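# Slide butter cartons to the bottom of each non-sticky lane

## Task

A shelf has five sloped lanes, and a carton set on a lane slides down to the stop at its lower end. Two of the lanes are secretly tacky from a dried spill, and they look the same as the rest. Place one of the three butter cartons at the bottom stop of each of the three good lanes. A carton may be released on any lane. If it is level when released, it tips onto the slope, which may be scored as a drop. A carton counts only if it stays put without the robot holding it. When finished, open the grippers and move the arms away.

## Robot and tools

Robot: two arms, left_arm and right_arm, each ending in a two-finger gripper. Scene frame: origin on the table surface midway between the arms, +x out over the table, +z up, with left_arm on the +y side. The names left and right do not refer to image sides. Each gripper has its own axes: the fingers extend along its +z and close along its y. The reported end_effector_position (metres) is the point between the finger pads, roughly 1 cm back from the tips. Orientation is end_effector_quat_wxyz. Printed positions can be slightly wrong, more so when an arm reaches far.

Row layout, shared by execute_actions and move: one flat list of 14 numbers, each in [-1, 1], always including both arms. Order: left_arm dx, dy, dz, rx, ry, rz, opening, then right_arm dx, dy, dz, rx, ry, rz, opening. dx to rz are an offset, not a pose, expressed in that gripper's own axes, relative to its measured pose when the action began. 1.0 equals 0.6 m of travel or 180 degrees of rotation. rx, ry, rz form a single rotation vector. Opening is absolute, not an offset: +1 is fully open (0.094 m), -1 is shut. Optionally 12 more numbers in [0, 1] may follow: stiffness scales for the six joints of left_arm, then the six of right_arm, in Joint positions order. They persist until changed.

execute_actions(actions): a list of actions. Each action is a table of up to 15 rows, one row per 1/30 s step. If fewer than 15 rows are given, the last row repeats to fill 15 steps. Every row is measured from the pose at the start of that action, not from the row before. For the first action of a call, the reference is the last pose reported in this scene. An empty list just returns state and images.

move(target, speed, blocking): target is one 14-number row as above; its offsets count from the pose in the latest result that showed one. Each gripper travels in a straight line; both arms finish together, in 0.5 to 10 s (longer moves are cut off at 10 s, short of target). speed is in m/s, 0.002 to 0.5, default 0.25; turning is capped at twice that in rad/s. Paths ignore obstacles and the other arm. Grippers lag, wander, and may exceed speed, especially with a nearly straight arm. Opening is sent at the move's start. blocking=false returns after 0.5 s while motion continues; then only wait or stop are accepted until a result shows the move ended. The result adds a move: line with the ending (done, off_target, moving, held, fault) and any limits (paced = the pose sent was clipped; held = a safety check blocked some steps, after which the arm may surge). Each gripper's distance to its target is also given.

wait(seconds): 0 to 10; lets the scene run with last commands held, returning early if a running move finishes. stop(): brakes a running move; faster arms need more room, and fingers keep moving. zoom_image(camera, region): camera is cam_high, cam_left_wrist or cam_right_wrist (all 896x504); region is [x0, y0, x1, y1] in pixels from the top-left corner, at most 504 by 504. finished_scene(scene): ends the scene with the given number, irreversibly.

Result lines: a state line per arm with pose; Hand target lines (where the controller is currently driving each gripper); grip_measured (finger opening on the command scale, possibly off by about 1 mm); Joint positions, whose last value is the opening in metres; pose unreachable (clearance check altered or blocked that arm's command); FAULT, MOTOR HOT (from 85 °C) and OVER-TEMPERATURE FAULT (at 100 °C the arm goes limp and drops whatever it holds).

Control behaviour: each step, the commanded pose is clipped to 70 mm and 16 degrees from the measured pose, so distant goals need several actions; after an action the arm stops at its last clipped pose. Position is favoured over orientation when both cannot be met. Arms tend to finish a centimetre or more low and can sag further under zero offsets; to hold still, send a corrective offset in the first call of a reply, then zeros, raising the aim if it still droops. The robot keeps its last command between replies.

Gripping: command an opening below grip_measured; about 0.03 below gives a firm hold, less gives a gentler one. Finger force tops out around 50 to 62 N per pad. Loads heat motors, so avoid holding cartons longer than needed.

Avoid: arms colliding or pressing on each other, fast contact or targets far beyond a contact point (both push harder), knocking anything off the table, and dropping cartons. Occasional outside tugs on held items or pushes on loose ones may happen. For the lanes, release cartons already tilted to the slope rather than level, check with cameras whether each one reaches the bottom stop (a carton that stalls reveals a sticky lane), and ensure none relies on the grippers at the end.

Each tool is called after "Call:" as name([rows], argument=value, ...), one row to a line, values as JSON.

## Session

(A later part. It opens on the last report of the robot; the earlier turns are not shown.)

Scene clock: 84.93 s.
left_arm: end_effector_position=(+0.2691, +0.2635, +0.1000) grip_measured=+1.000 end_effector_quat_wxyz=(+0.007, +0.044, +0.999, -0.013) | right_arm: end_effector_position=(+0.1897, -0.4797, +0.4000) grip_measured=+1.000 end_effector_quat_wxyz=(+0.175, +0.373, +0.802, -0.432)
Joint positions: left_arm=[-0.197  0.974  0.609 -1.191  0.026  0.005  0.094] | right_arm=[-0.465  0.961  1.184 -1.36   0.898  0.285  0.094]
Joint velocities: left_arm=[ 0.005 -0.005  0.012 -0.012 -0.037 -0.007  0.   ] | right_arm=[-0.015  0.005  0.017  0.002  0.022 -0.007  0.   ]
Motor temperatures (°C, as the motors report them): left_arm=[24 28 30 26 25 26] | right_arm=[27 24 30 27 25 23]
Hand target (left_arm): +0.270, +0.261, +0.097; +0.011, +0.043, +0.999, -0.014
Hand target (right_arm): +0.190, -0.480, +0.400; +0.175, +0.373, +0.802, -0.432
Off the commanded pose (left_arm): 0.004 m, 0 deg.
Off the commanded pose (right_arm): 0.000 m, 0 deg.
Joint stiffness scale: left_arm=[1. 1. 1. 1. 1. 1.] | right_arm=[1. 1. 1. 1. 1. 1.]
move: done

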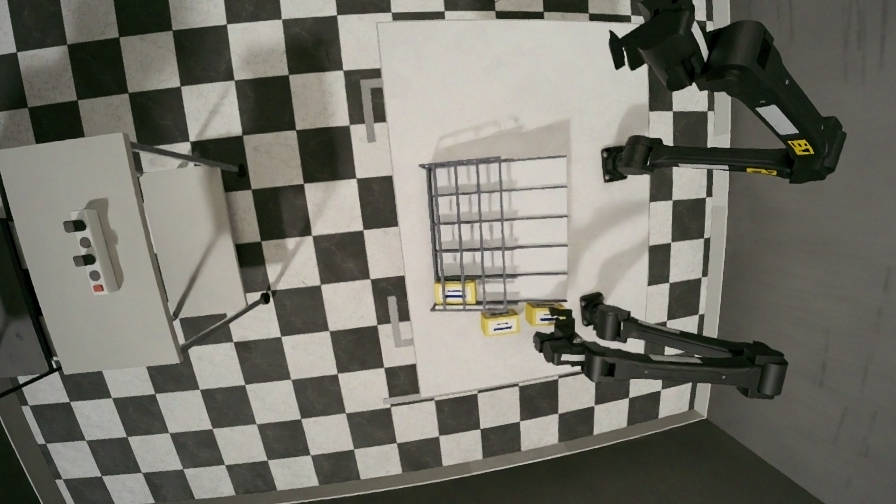

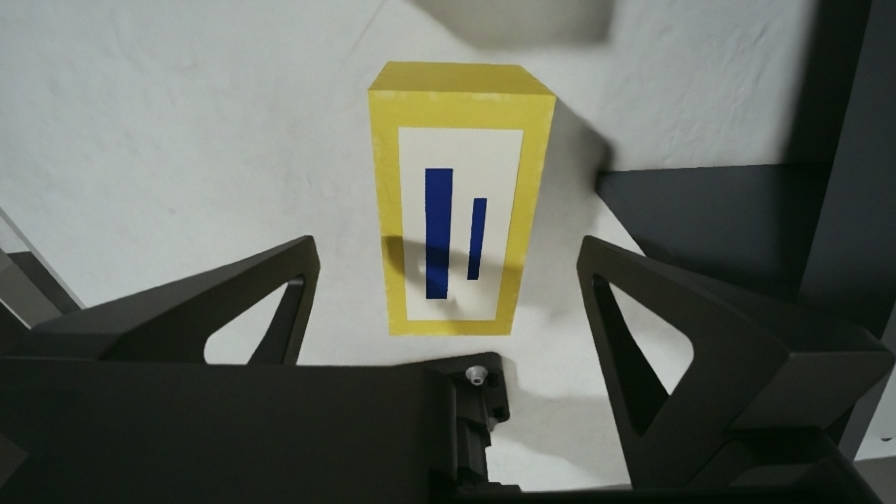

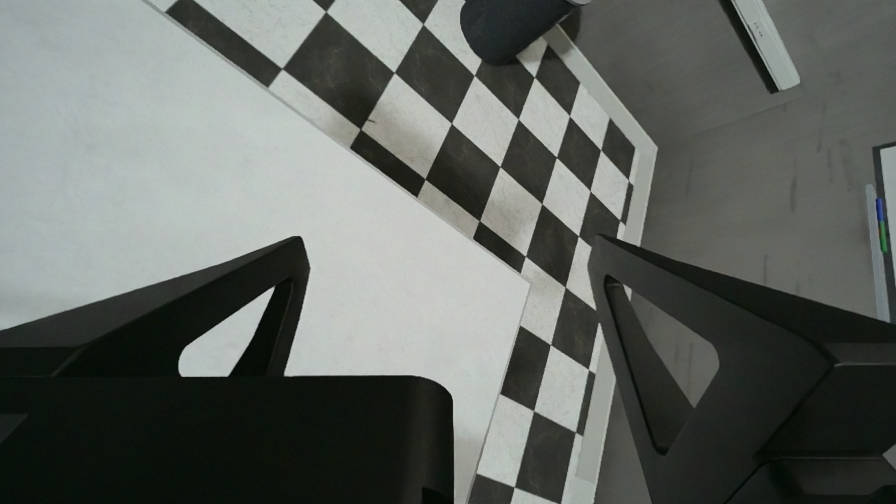

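Call:
move(target=[0,-0.008,0.1,0,0,0,1, 0,0,0,0,0,0,1], speed=0.1)

Call:
move(target=[0,0,0,0,0,0,0, 0,0,0,0,0,0,1])

Call:
move(target=[0,0,-0.36,0,0,-0.028,0.3, 0,0,0,0,0,0,1])

Scene clock: 88.97 s.
left_arm: end_effector_position=(+0.2707, +0.2591, +0.0453) grip_measured=+1.000 end_effector_quat_wxyz=(+0.008, +0.047, +0.999, -0.014) | right_arm: end_effector_position=(+0.1897, -0.4797, +0.4000) grip_measured=+1.000 end_effector_quat_wxyz=(+0.175, +0.373, +0.802, -0.432)
Joint positions: left_arm=[-0.216  1.075  0.509 -0.988  0.026 -0.008  0.094] | right_arm=[-0.465  0.961  1.184 -1.36   0.898  0.285  0.094]
Joint velocities: left_arm=[ 0.005 -0.015 -0.017  0.027  0.022  0.007  0.   ] | right_arm=[-0.024 -0.005  0.012 -0.002 -0.037  0.007  0.   ]
Motor temperatures (°C, as the motors report them): left_arm=[24 28 30 26 25 26] | right_arm=[27 24 30 27 25 23]
Hand target (left_arm): +0.269, +0.257, +0.040; +0.007, +0.045, +0.999, -0.014
Hand target (right_arm): +0.190, -0.480, +0.400; +0.175, +0.373, +0.802, -0.432
Off the commanded pose (left_arm): 0.006 m, 0 deg.
Off the commanded pose (right_arm): 0.000 m, 0 deg.
Joint stiffness scale: left_arm=[1. 1. 1. 1. 1. 1.] | right_arm=[1. 1. 1. 1. 1. 1.]
move: done

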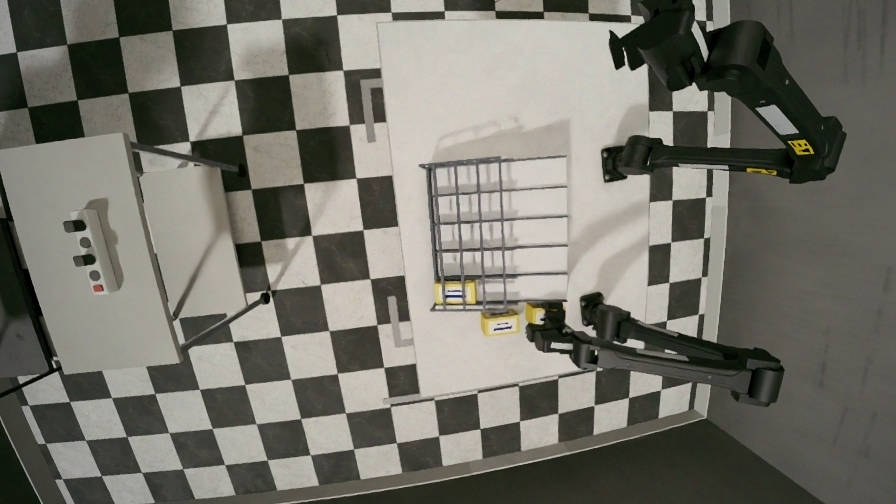

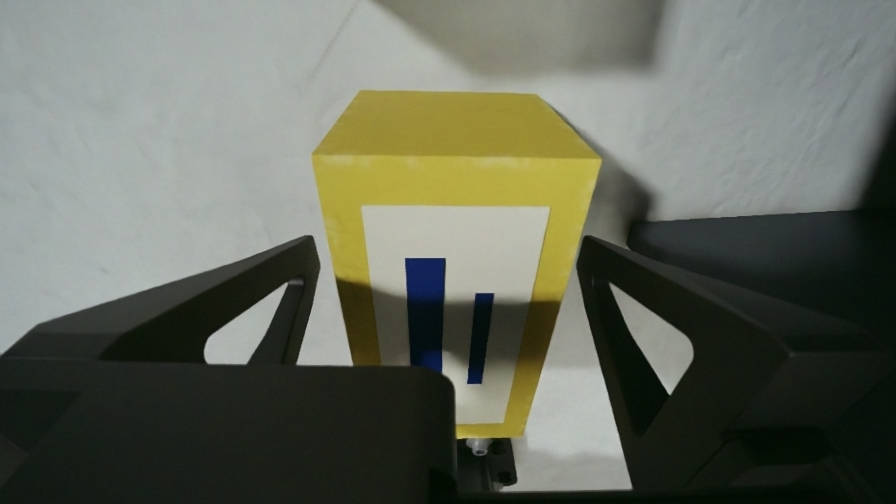

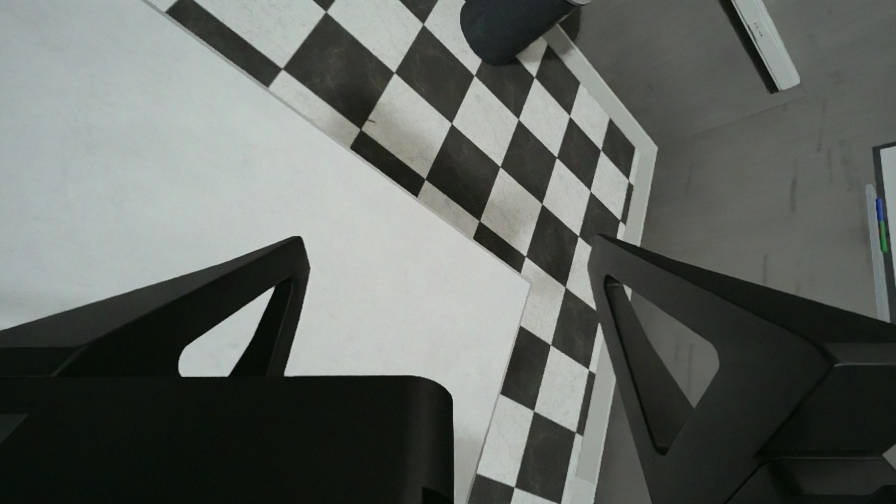

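Scene clock: 89.47 s.
left_arm: end_effector_position=(+0.2707, +0.2590, +0.0453) grip_measured=+0.324 end_effector_quat_wxyz=(+0.007, +0.047, +0.999, -0.014) | right_arm: end_effector_position=(+0.1897, -0.4797, +0.4000) grip_measured=+1.000 end_effector_quat_wxyz=(+0.175, +0.373, +0.802, -0.432)
Joint positions: left_arm=[-0.216  1.075  0.509 -0.988  0.027 -0.008  0.062] | right_arm=[-0.465  0.961  1.184 -1.36   0.898  0.285  0.094]
Joint velocities: left_arm=[-0.015 -0.005  0.022 -0.022  0.022 -0.051  0.   ] | right_arm=[-0.005 -0.015  0.007  0.012 -0.037 -0.022  0.   ]
Motor temperatures (°C, as the motors report them): left_arm=[24 28 30 26 25 26] | right_arm=[27 24 30 27 25 23]
Hand target (left_arm): +0.271, +0.259, +0.045; +0.007, +0.047, +0.999, -0.014
Hand target (right_arm): +0.190, -0.480, +0.400; +0.175, +0.373, +0.802, -0.432
Off the commanded pose (left_arm): 0.000 m, 0 deg.
Off the commanded pose (right_arm): 0.000 m, 0 deg.
Joint stiffness scale: left_arm=[1. 1. 1. 1. 1. 1.] | right_arm=[1. 1. 1. 1. 1. 1.]
move: done

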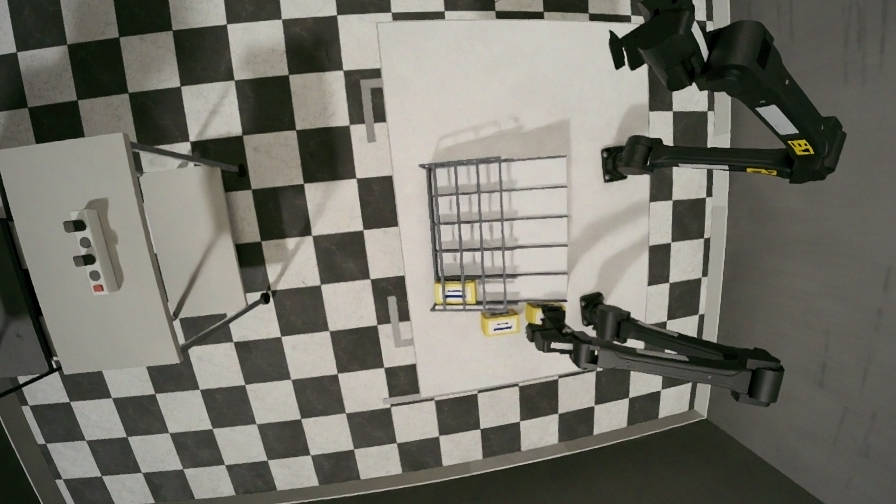

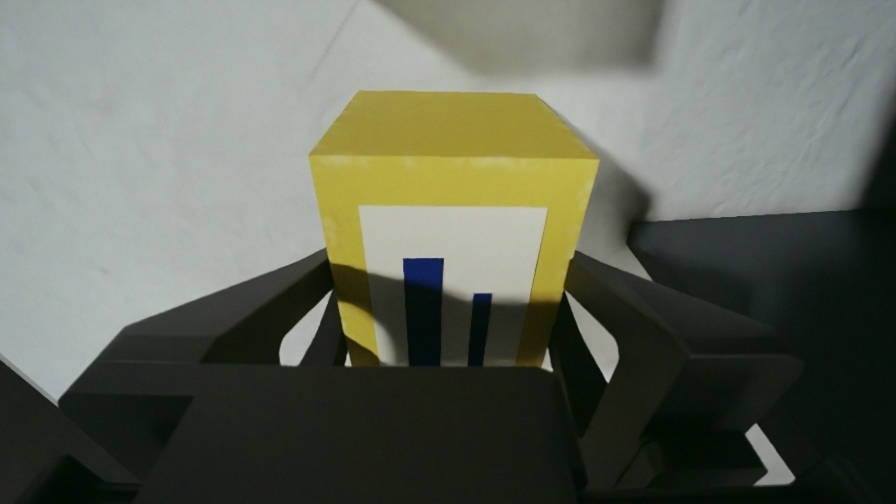

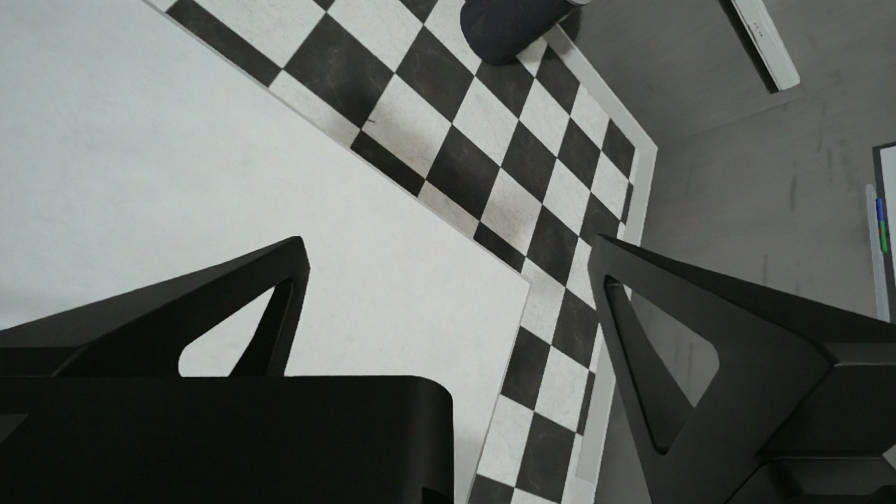

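Scene clock: 90.77 s.
left_arm: end_effector_position=(+0.2597, +0.2643, +0.2355) grip_measured=+0.324 end_effector_quat_wxyz=(-0.018, +0.017, +1.000, -0.012) | right_arm: end_effector_position=(+0.1897, -0.4797, +0.4000) grip_measured=+1.000 end_effector_quat_wxyz=(+0.175, +0.373, +0.802, -0.432)
Joint positions: left_arm=[-0.197  0.909  0.936 -1.631  0.027 -0.048  0.062] | right_arm=[-0.465  0.961  1.184 -1.36   0.898  0.285  0.094]
Joint velocities: left_arm=[-0.015  0.005  0.002 -0.012 -0.066  0.022 -0.001] | right_arm=[0.005 0.005 0.002 0.002 0.022 0.022 0.   ]
Motor temperatures (°C, as the motors report them): left_arm=[24 28 31 26 25 26] | right_arm=[27 24 30 27 25 23]
Hand target (left_arm): +0.268, +0.266, +0.261; +0.007, +0.003, +1.000, -0.014
Hand target (right_arm): +0.190, -0.480, +0.400; +0.175, +0.373, +0.802, -0.432
Off the commanded pose (left_arm): 0.027 m, 3 deg.
Off the commanded pose (right_arm): 0.000 m, 0 deg.
Joint stiffness scale: left_arm=[1. 1. 1. 1. 1. 1.] | right_arm=[1. 1. 1. 1. 1. 1.]
move: off_target (left_arm)

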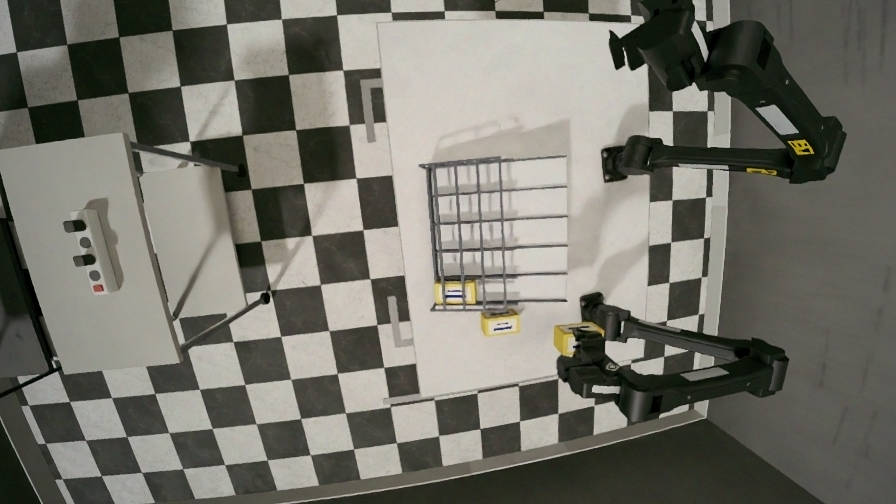

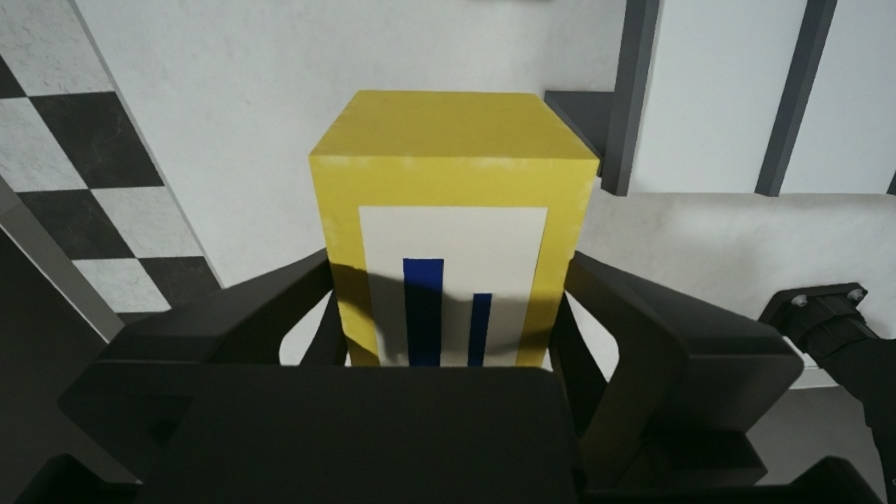

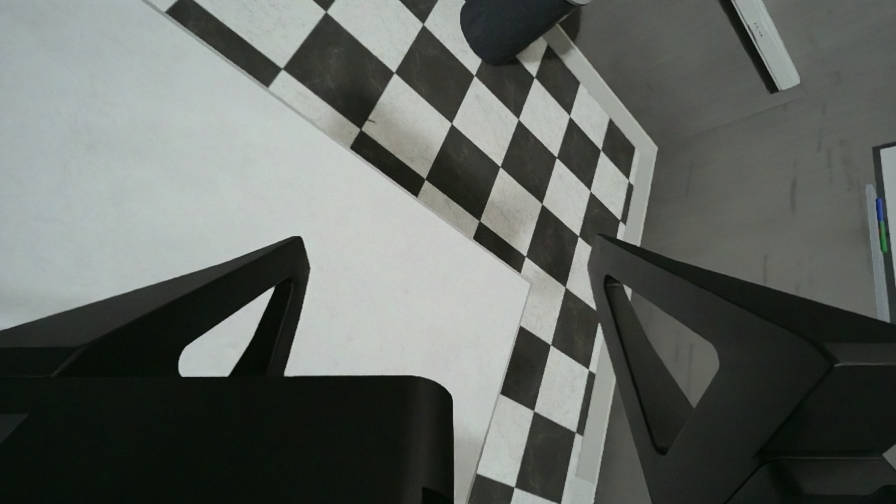

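Call:
move(target=[-0.133,-0.387,0.017,0,0.05,-0.01,0.28, 0,0,0,0,0,0,1], speed=0.2)

Scene clock: 95.73 s.
left_arm: end_effector_position=(+0.3154, +0.0408, +0.2011) grip_measured=+0.324 end_effector_quat_wxyz=(-0.125, +0.007, +0.992, +0.010) | right_arm: end_effector_position=(+0.1897, -0.4797, +0.4000) grip_measured=+1.000 end_effector_quat_wxyz=(+0.175, +0.373, +0.802, -0.432)
Joint positions: left_arm=[-0.787  1.446  1.248 -1.585  0.138 -0.643  0.062] | right_arm=[-0.465  0.961  1.184 -1.36   0.898  0.285  0.094]
Joint velocities: left_arm=[ 0.005 -0.015  0.007 -0.017 -0.066 -0.037 -0.001] | right_arm=[-0.005 -0.005 -0.007  0.002  0.037 -0.037  0.   ]
Motor temperatures (°C, as the motors report them): left_arm=[24 28 32 26 25 26] | right_arm=[27 24 30 27 25 23]
Hand target (left_arm): +0.330, +0.027, +0.227; -0.096, +0.003, +0.995, -0.013
Hand target (right_arm): +0.190, -0.480, +0.400; +0.175, +0.373, +0.802, -0.432
Off the commanded pose (left_arm): 0.034 m, 4 deg.
Off the commanded pose (right_arm): 0.000 m, 0 deg.
Joint stiffness scale: left_arm=[1. 1. 1. 1. 1. 1.] | right_arm=[1. 1. 1. 1. 1. 1.]
move: off_target (left_arm)

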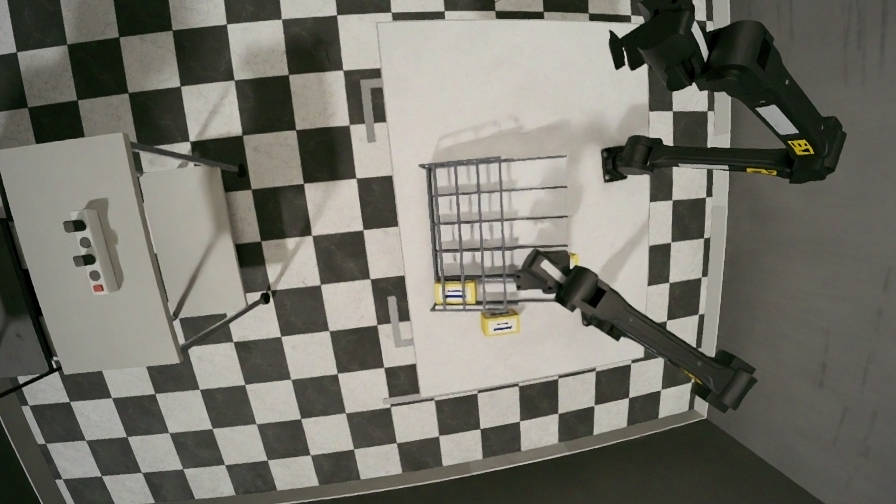

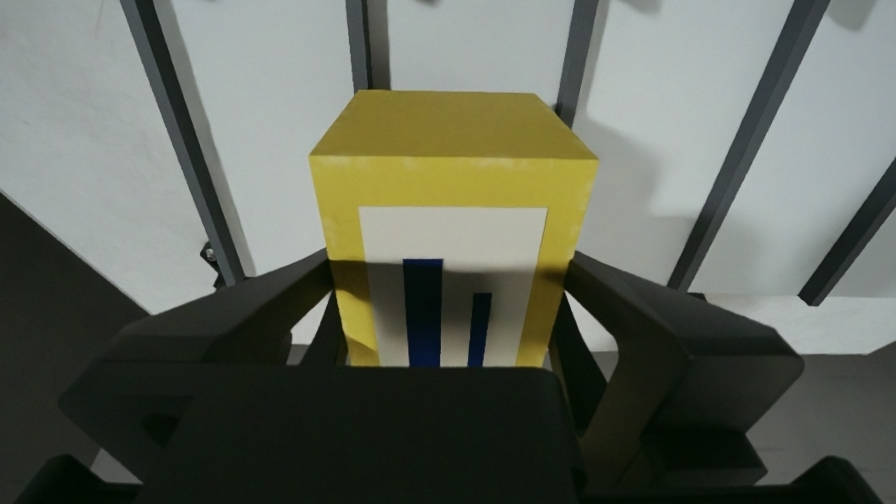

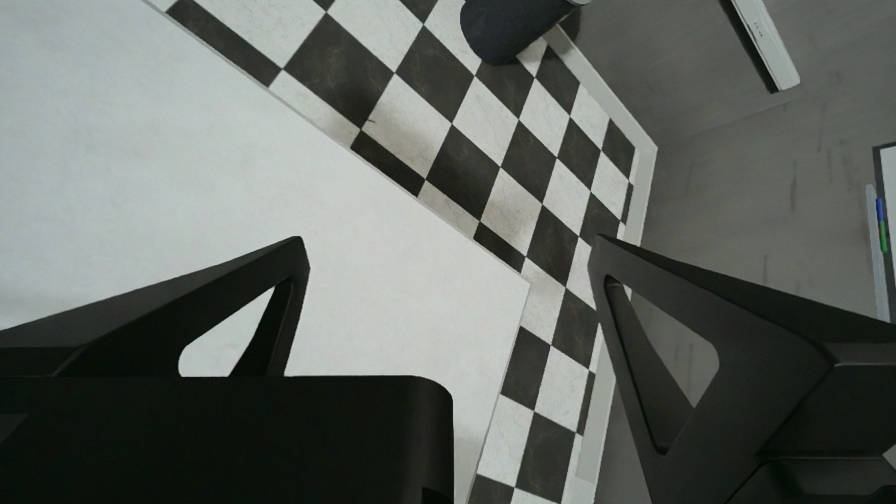

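Call:
move(target=[-0.04,-0.035,-0.01,0.006,-0.012,0,0.28, 0,0,0,0,0,0,1], speed=0.04)

Scene clock: 98.53 s.
left_arm: end_effector_position=(+0.3233, +0.0360, +0.1812) grip_measured=+0.324 end_effector_quat_wxyz=(-0.134, +0.006, +0.991, +0.022) | right_arm: end_effector_position=(+0.1897, -0.4797, +0.4000) grip_measured=+1.000 end_effector_quat_wxyz=(+0.175, +0.373, +0.802, -0.432)
Joint positions: left_arm=[-0.787  1.498  1.248 -1.559  0.131 -0.646  0.062] | right_arm=[-0.465  0.961  1.184 -1.36   0.898  0.285  0.094]
Joint velocities: left_arm=[ 0.005 -0.005  0.002 -0.007  0.007 -0.022  0.   ] | right_arm=[-0.005 -0.005 -0.002 -0.002 -0.051  0.066  0.   ]
Motor temperatures (°C, as the motors report them): left_arm=[24 28 33 26 25 26] | right_arm=[27 24 30 27 25 23]
Hand target (left_arm): +0.339, +0.020, +0.201; -0.107, +0.006, +0.994, +0.000
Hand target (right_arm): +0.190, -0.480, +0.400; +0.175, +0.373, +0.802, -0.432
Off the commanded pose (left_arm): 0.030 m, 4 deg.
Off the commanded pose (right_arm): 0.000 m, 0 deg.
Joint stiffness scale: left_arm=[1. 1. 1. 1. 1. 1.] | right_arm=[1. 1. 1. 1. 1. 1.]
move: off_target (left_arm)

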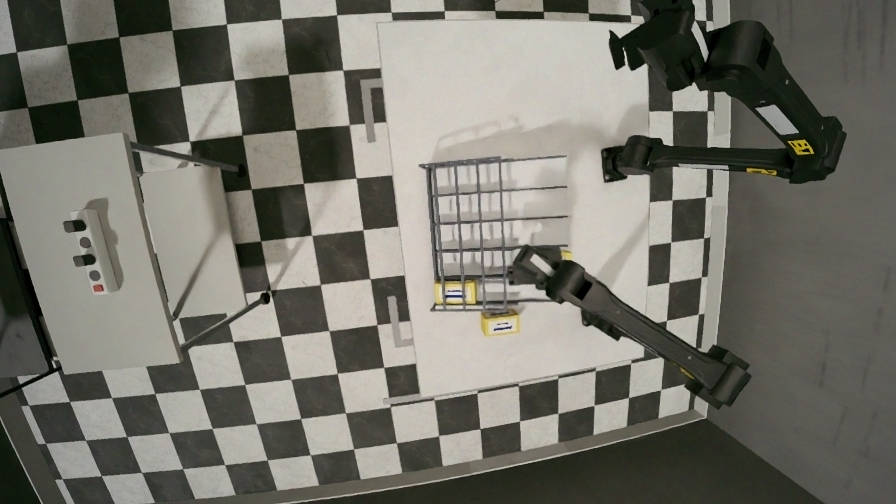

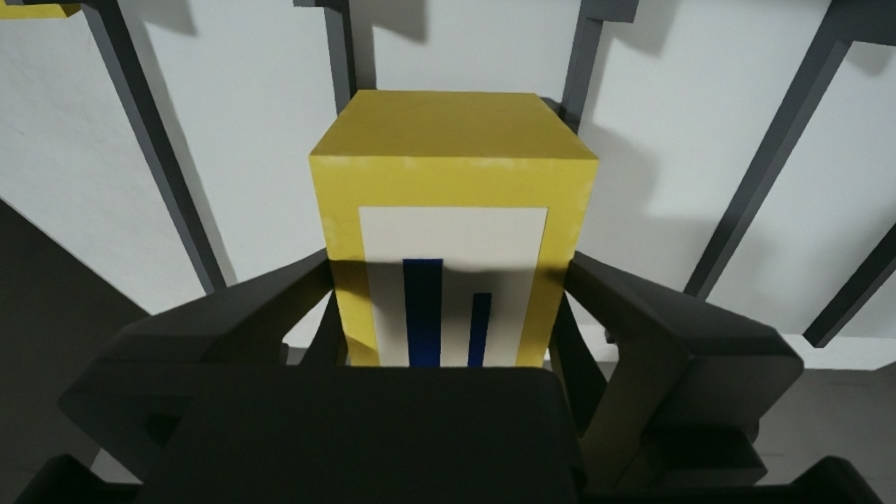

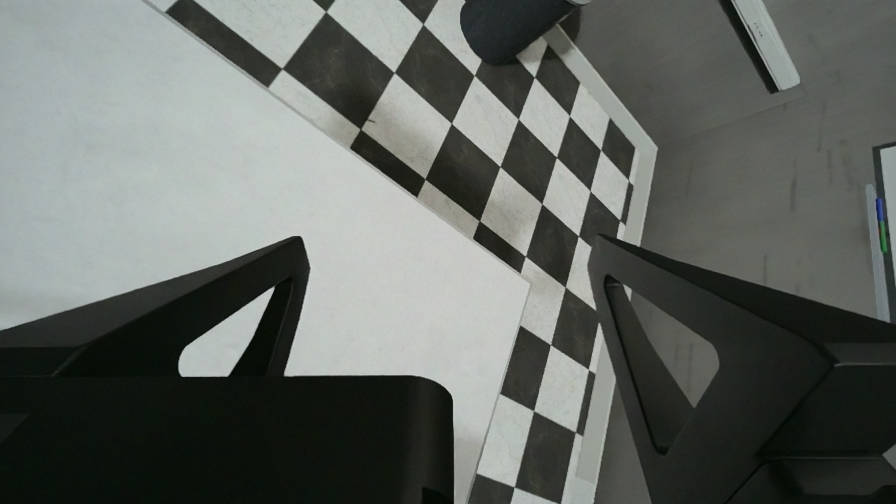

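Call:
move(target=[0,-0.035,0.04,0.025,-0.03,0,0.28, 0,0,0,0,0,0,1], speed=0.03)

Scene clock: 102.53 s.
left_arm: end_effector_position=(+0.3231, +0.0360, +0.1730) grip_measured=+0.324 end_effector_quat_wxyz=(-0.091, +0.011, +0.996, -0.009) | right_arm: end_effector_position=(+0.1897, -0.4797, +0.4000) grip_measured=+1.000 end_effector_quat_wxyz=(+0.175, +0.373, +0.802, -0.432)
Joint positions: left_arm=[-0.789  1.435  1.172 -1.44   0.126 -0.646  0.062] | right_arm=[-0.465  0.961  1.184 -1.36   0.898  0.285  0.094]
Joint velocities: left_arm=[-0.005 -0.015 -0.012 -0.017 -0.022  0.037  0.   ] | right_arm=[-0.005  0.005 -0.027  0.002 -0.007 -0.022  0.   ]
Motor temperatures (°C, as the motors report them): left_arm=[24 28 32 26 25 26] | right_arm=[27 24 30 27 25 23]
Hand target (left_arm): +0.316, +0.017, +0.158; -0.088, +0.002, +0.996, -0.018
Hand target (right_arm): +0.190, -0.480, +0.400; +0.175, +0.373, +0.802, -0.432
Off the commanded pose (left_arm): 0.026 m, 2 deg.
Off the commanded pose (right_arm): 0.000 m, 0 deg.
Joint stiffness scale: left_arm=[1. 1. 1. 1. 1. 1.] | right_arm=[1. 1. 1. 1. 1. 1.]
move: off_target (left_arm)

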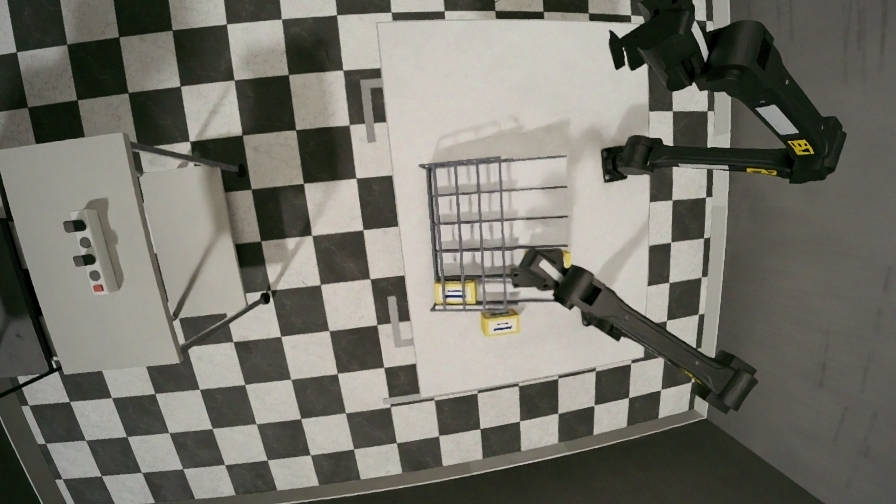

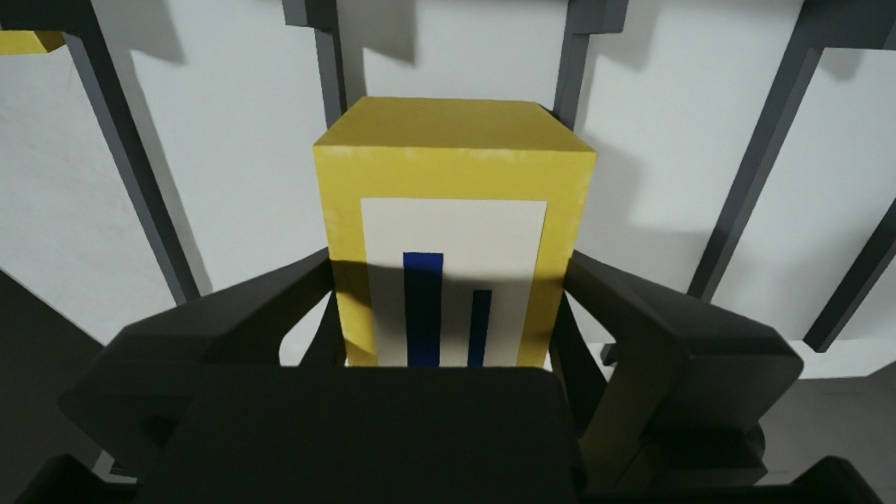

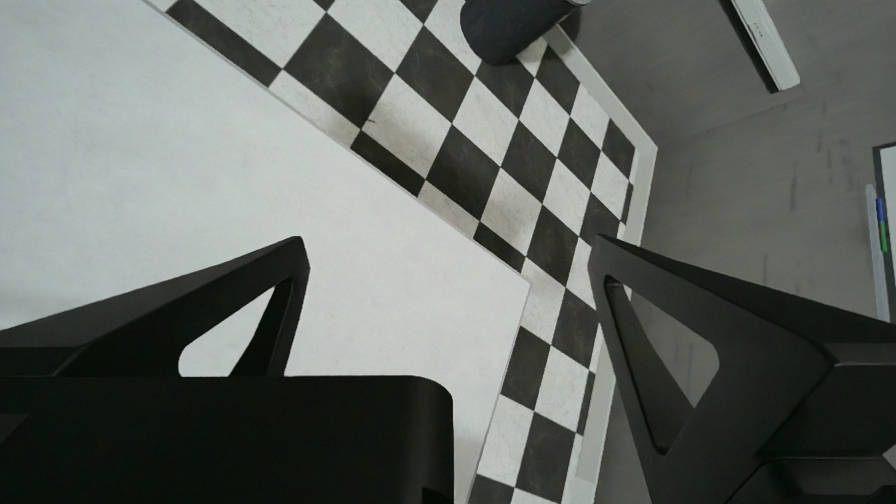

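Call:
move(target=[0,0,0,0,0,0,0.7, 0,0,0,0,0,0,1])

Call:
wait(seconds=1.5)

Scene clock: 105.07 s.
left_arm: end_effector_position=(+0.3233, +0.0365, +0.1733) grip_measured=+0.697 end_effector_quat_wxyz=(-0.090, +0.011, +0.996, -0.008) | right_arm: end_effector_position=(+0.1897, -0.4797, +0.4000) grip_measured=+1.000 end_effector_quat_wxyz=(+0.175, +0.373, +0.802, -0.432)
Joint positions: left_arm=[-0.789  1.435  1.172 -1.44   0.124 -0.645  0.08 ] | right_arm=[-0.465  0.961  1.184 -1.36   0.898  0.285  0.094]
Joint velocities: left_arm=[ 0.005 -0.005 -0.007 -0.027  0.022 -0.022  0.   ] | right_arm=[-0.024  0.005 -0.002  0.002  0.066 -0.037  0.   ]
Motor temperatures (°C, as the motors report them): left_arm=[24 28 32 26 25 26] | right_arm=[27 24 30 27 25 23]
Hand target (left_arm): +0.323, +0.036, +0.173; -0.091, +0.010, +0.996, -0.009
Hand target (right_arm): +0.190, -0.480, +0.400; +0.175, +0.373, +0.802, -0.432
Off the commanded pose (left_arm): 0.001 m, 0 deg.
Off the commanded pose (right_arm): 0.000 m, 0 deg.
Joint stiffness scale: left_arm=[1. 1. 1. 1. 1. 1.] | right_arm=[1. 1. 1. 1. 1. 1.]
move: done

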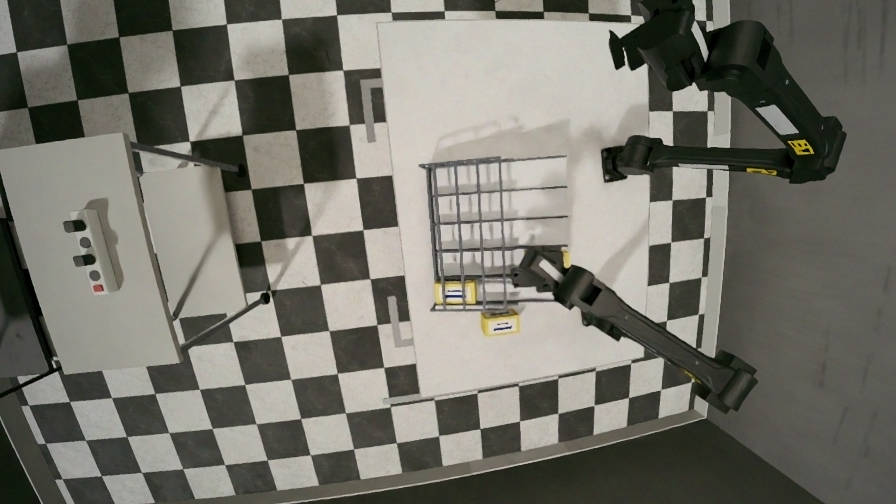

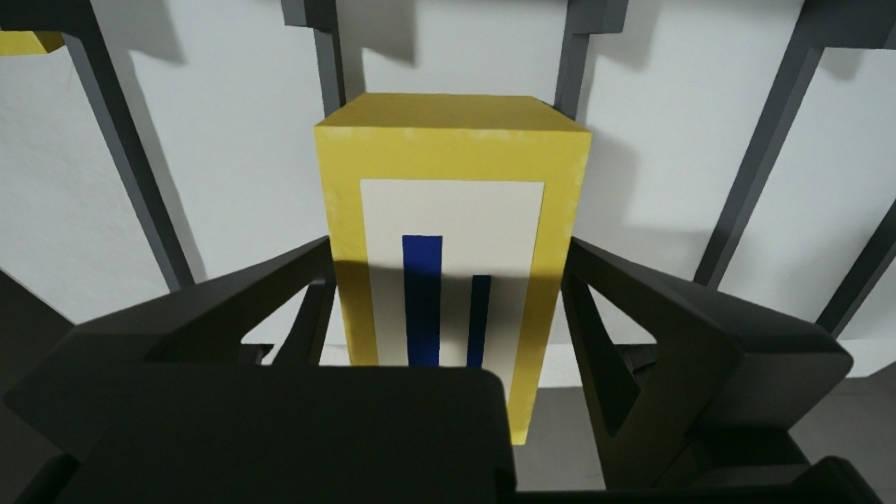

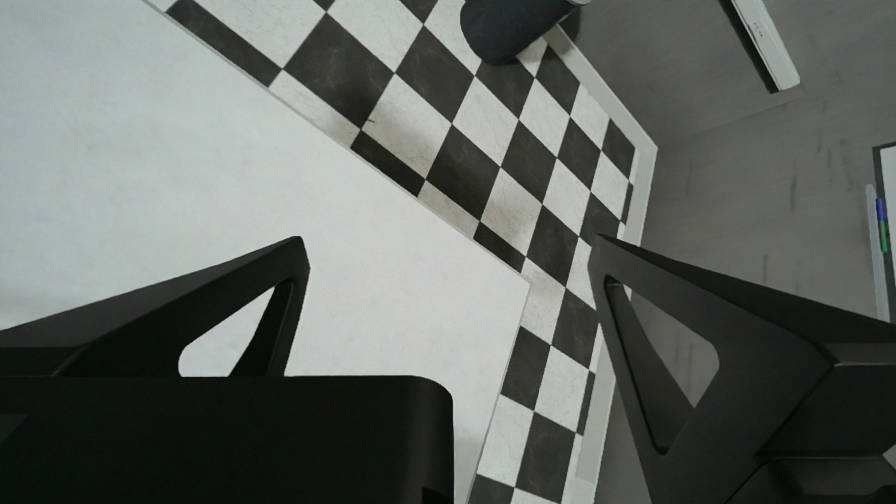

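Scene clock: 106.57 s.
left_arm: end_effector_position=(+0.3233, +0.0365, +0.1733) grip_measured=+0.697 end_effector_quat_wxyz=(-0.090, +0.011, +0.996, -0.008) | right_arm: end_effector_position=(+0.1897, -0.4797, +0.4000) grip_measured=+1.000 end_effector_quat_wxyz=(+0.175, +0.373, +0.802, -0.432)
Joint positions: left_arm=[-0.789  1.435  1.172 -1.44   0.124 -0.645  0.08 ] | right_arm=[-0.465  0.961  1.184 -1.36   0.898  0.285  0.094]
Joint velocities: left_arm=[-0.015  0.005 -0.002 -0.007  0.022  0.037 -0.001] | right_arm=[-0.005 -0.005 -0.012 -0.002 -0.022 -0.066  0.   ]
Motor temperatures (°C, as the motors report them): left_arm=[24 28 32 26 25 26] | right_arm=[27 24 30 27 25 23]
Hand target (left_arm): +0.323, +0.036, +0.173; -0.091, +0.010, +0.996, -0.009
Hand target (right_arm): +0.190, -0.480, +0.400; +0.175, +0.373, +0.802, -0.432
Off the commanded pose (left_arm): 0.001 m, 0 deg.
Off the commanded pose (right_arm): 0.000 m, 0 deg.
Joint stiffness scale: left_arm=[1. 1. 1. 1. 1. 1.] | right_arm=[1. 1. 1. 1. 1. 1.]
wait: 1.50 s; at rest by 0.17 s

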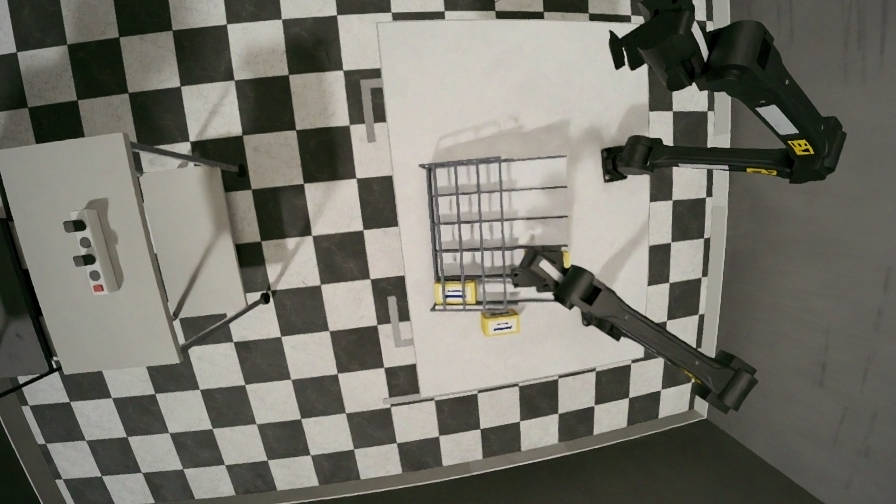

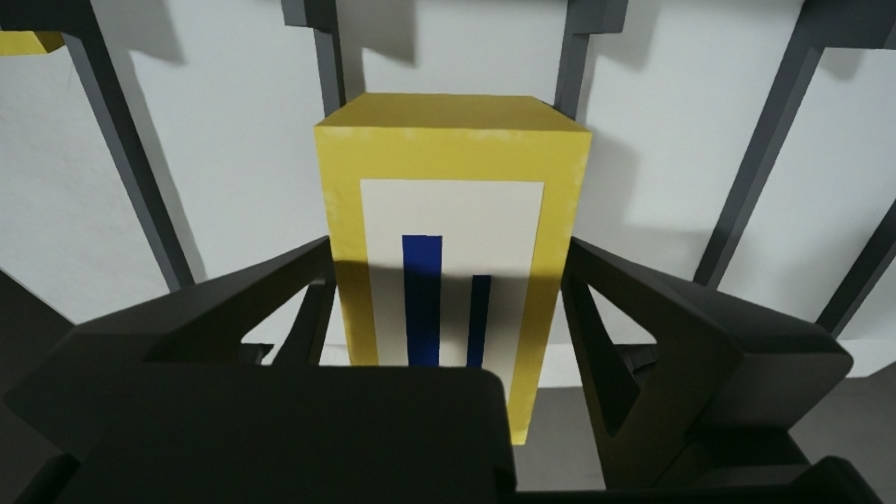

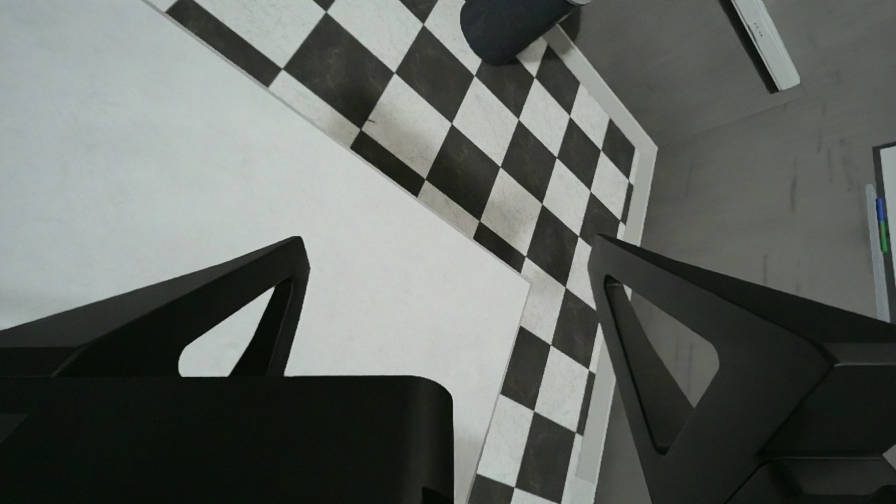

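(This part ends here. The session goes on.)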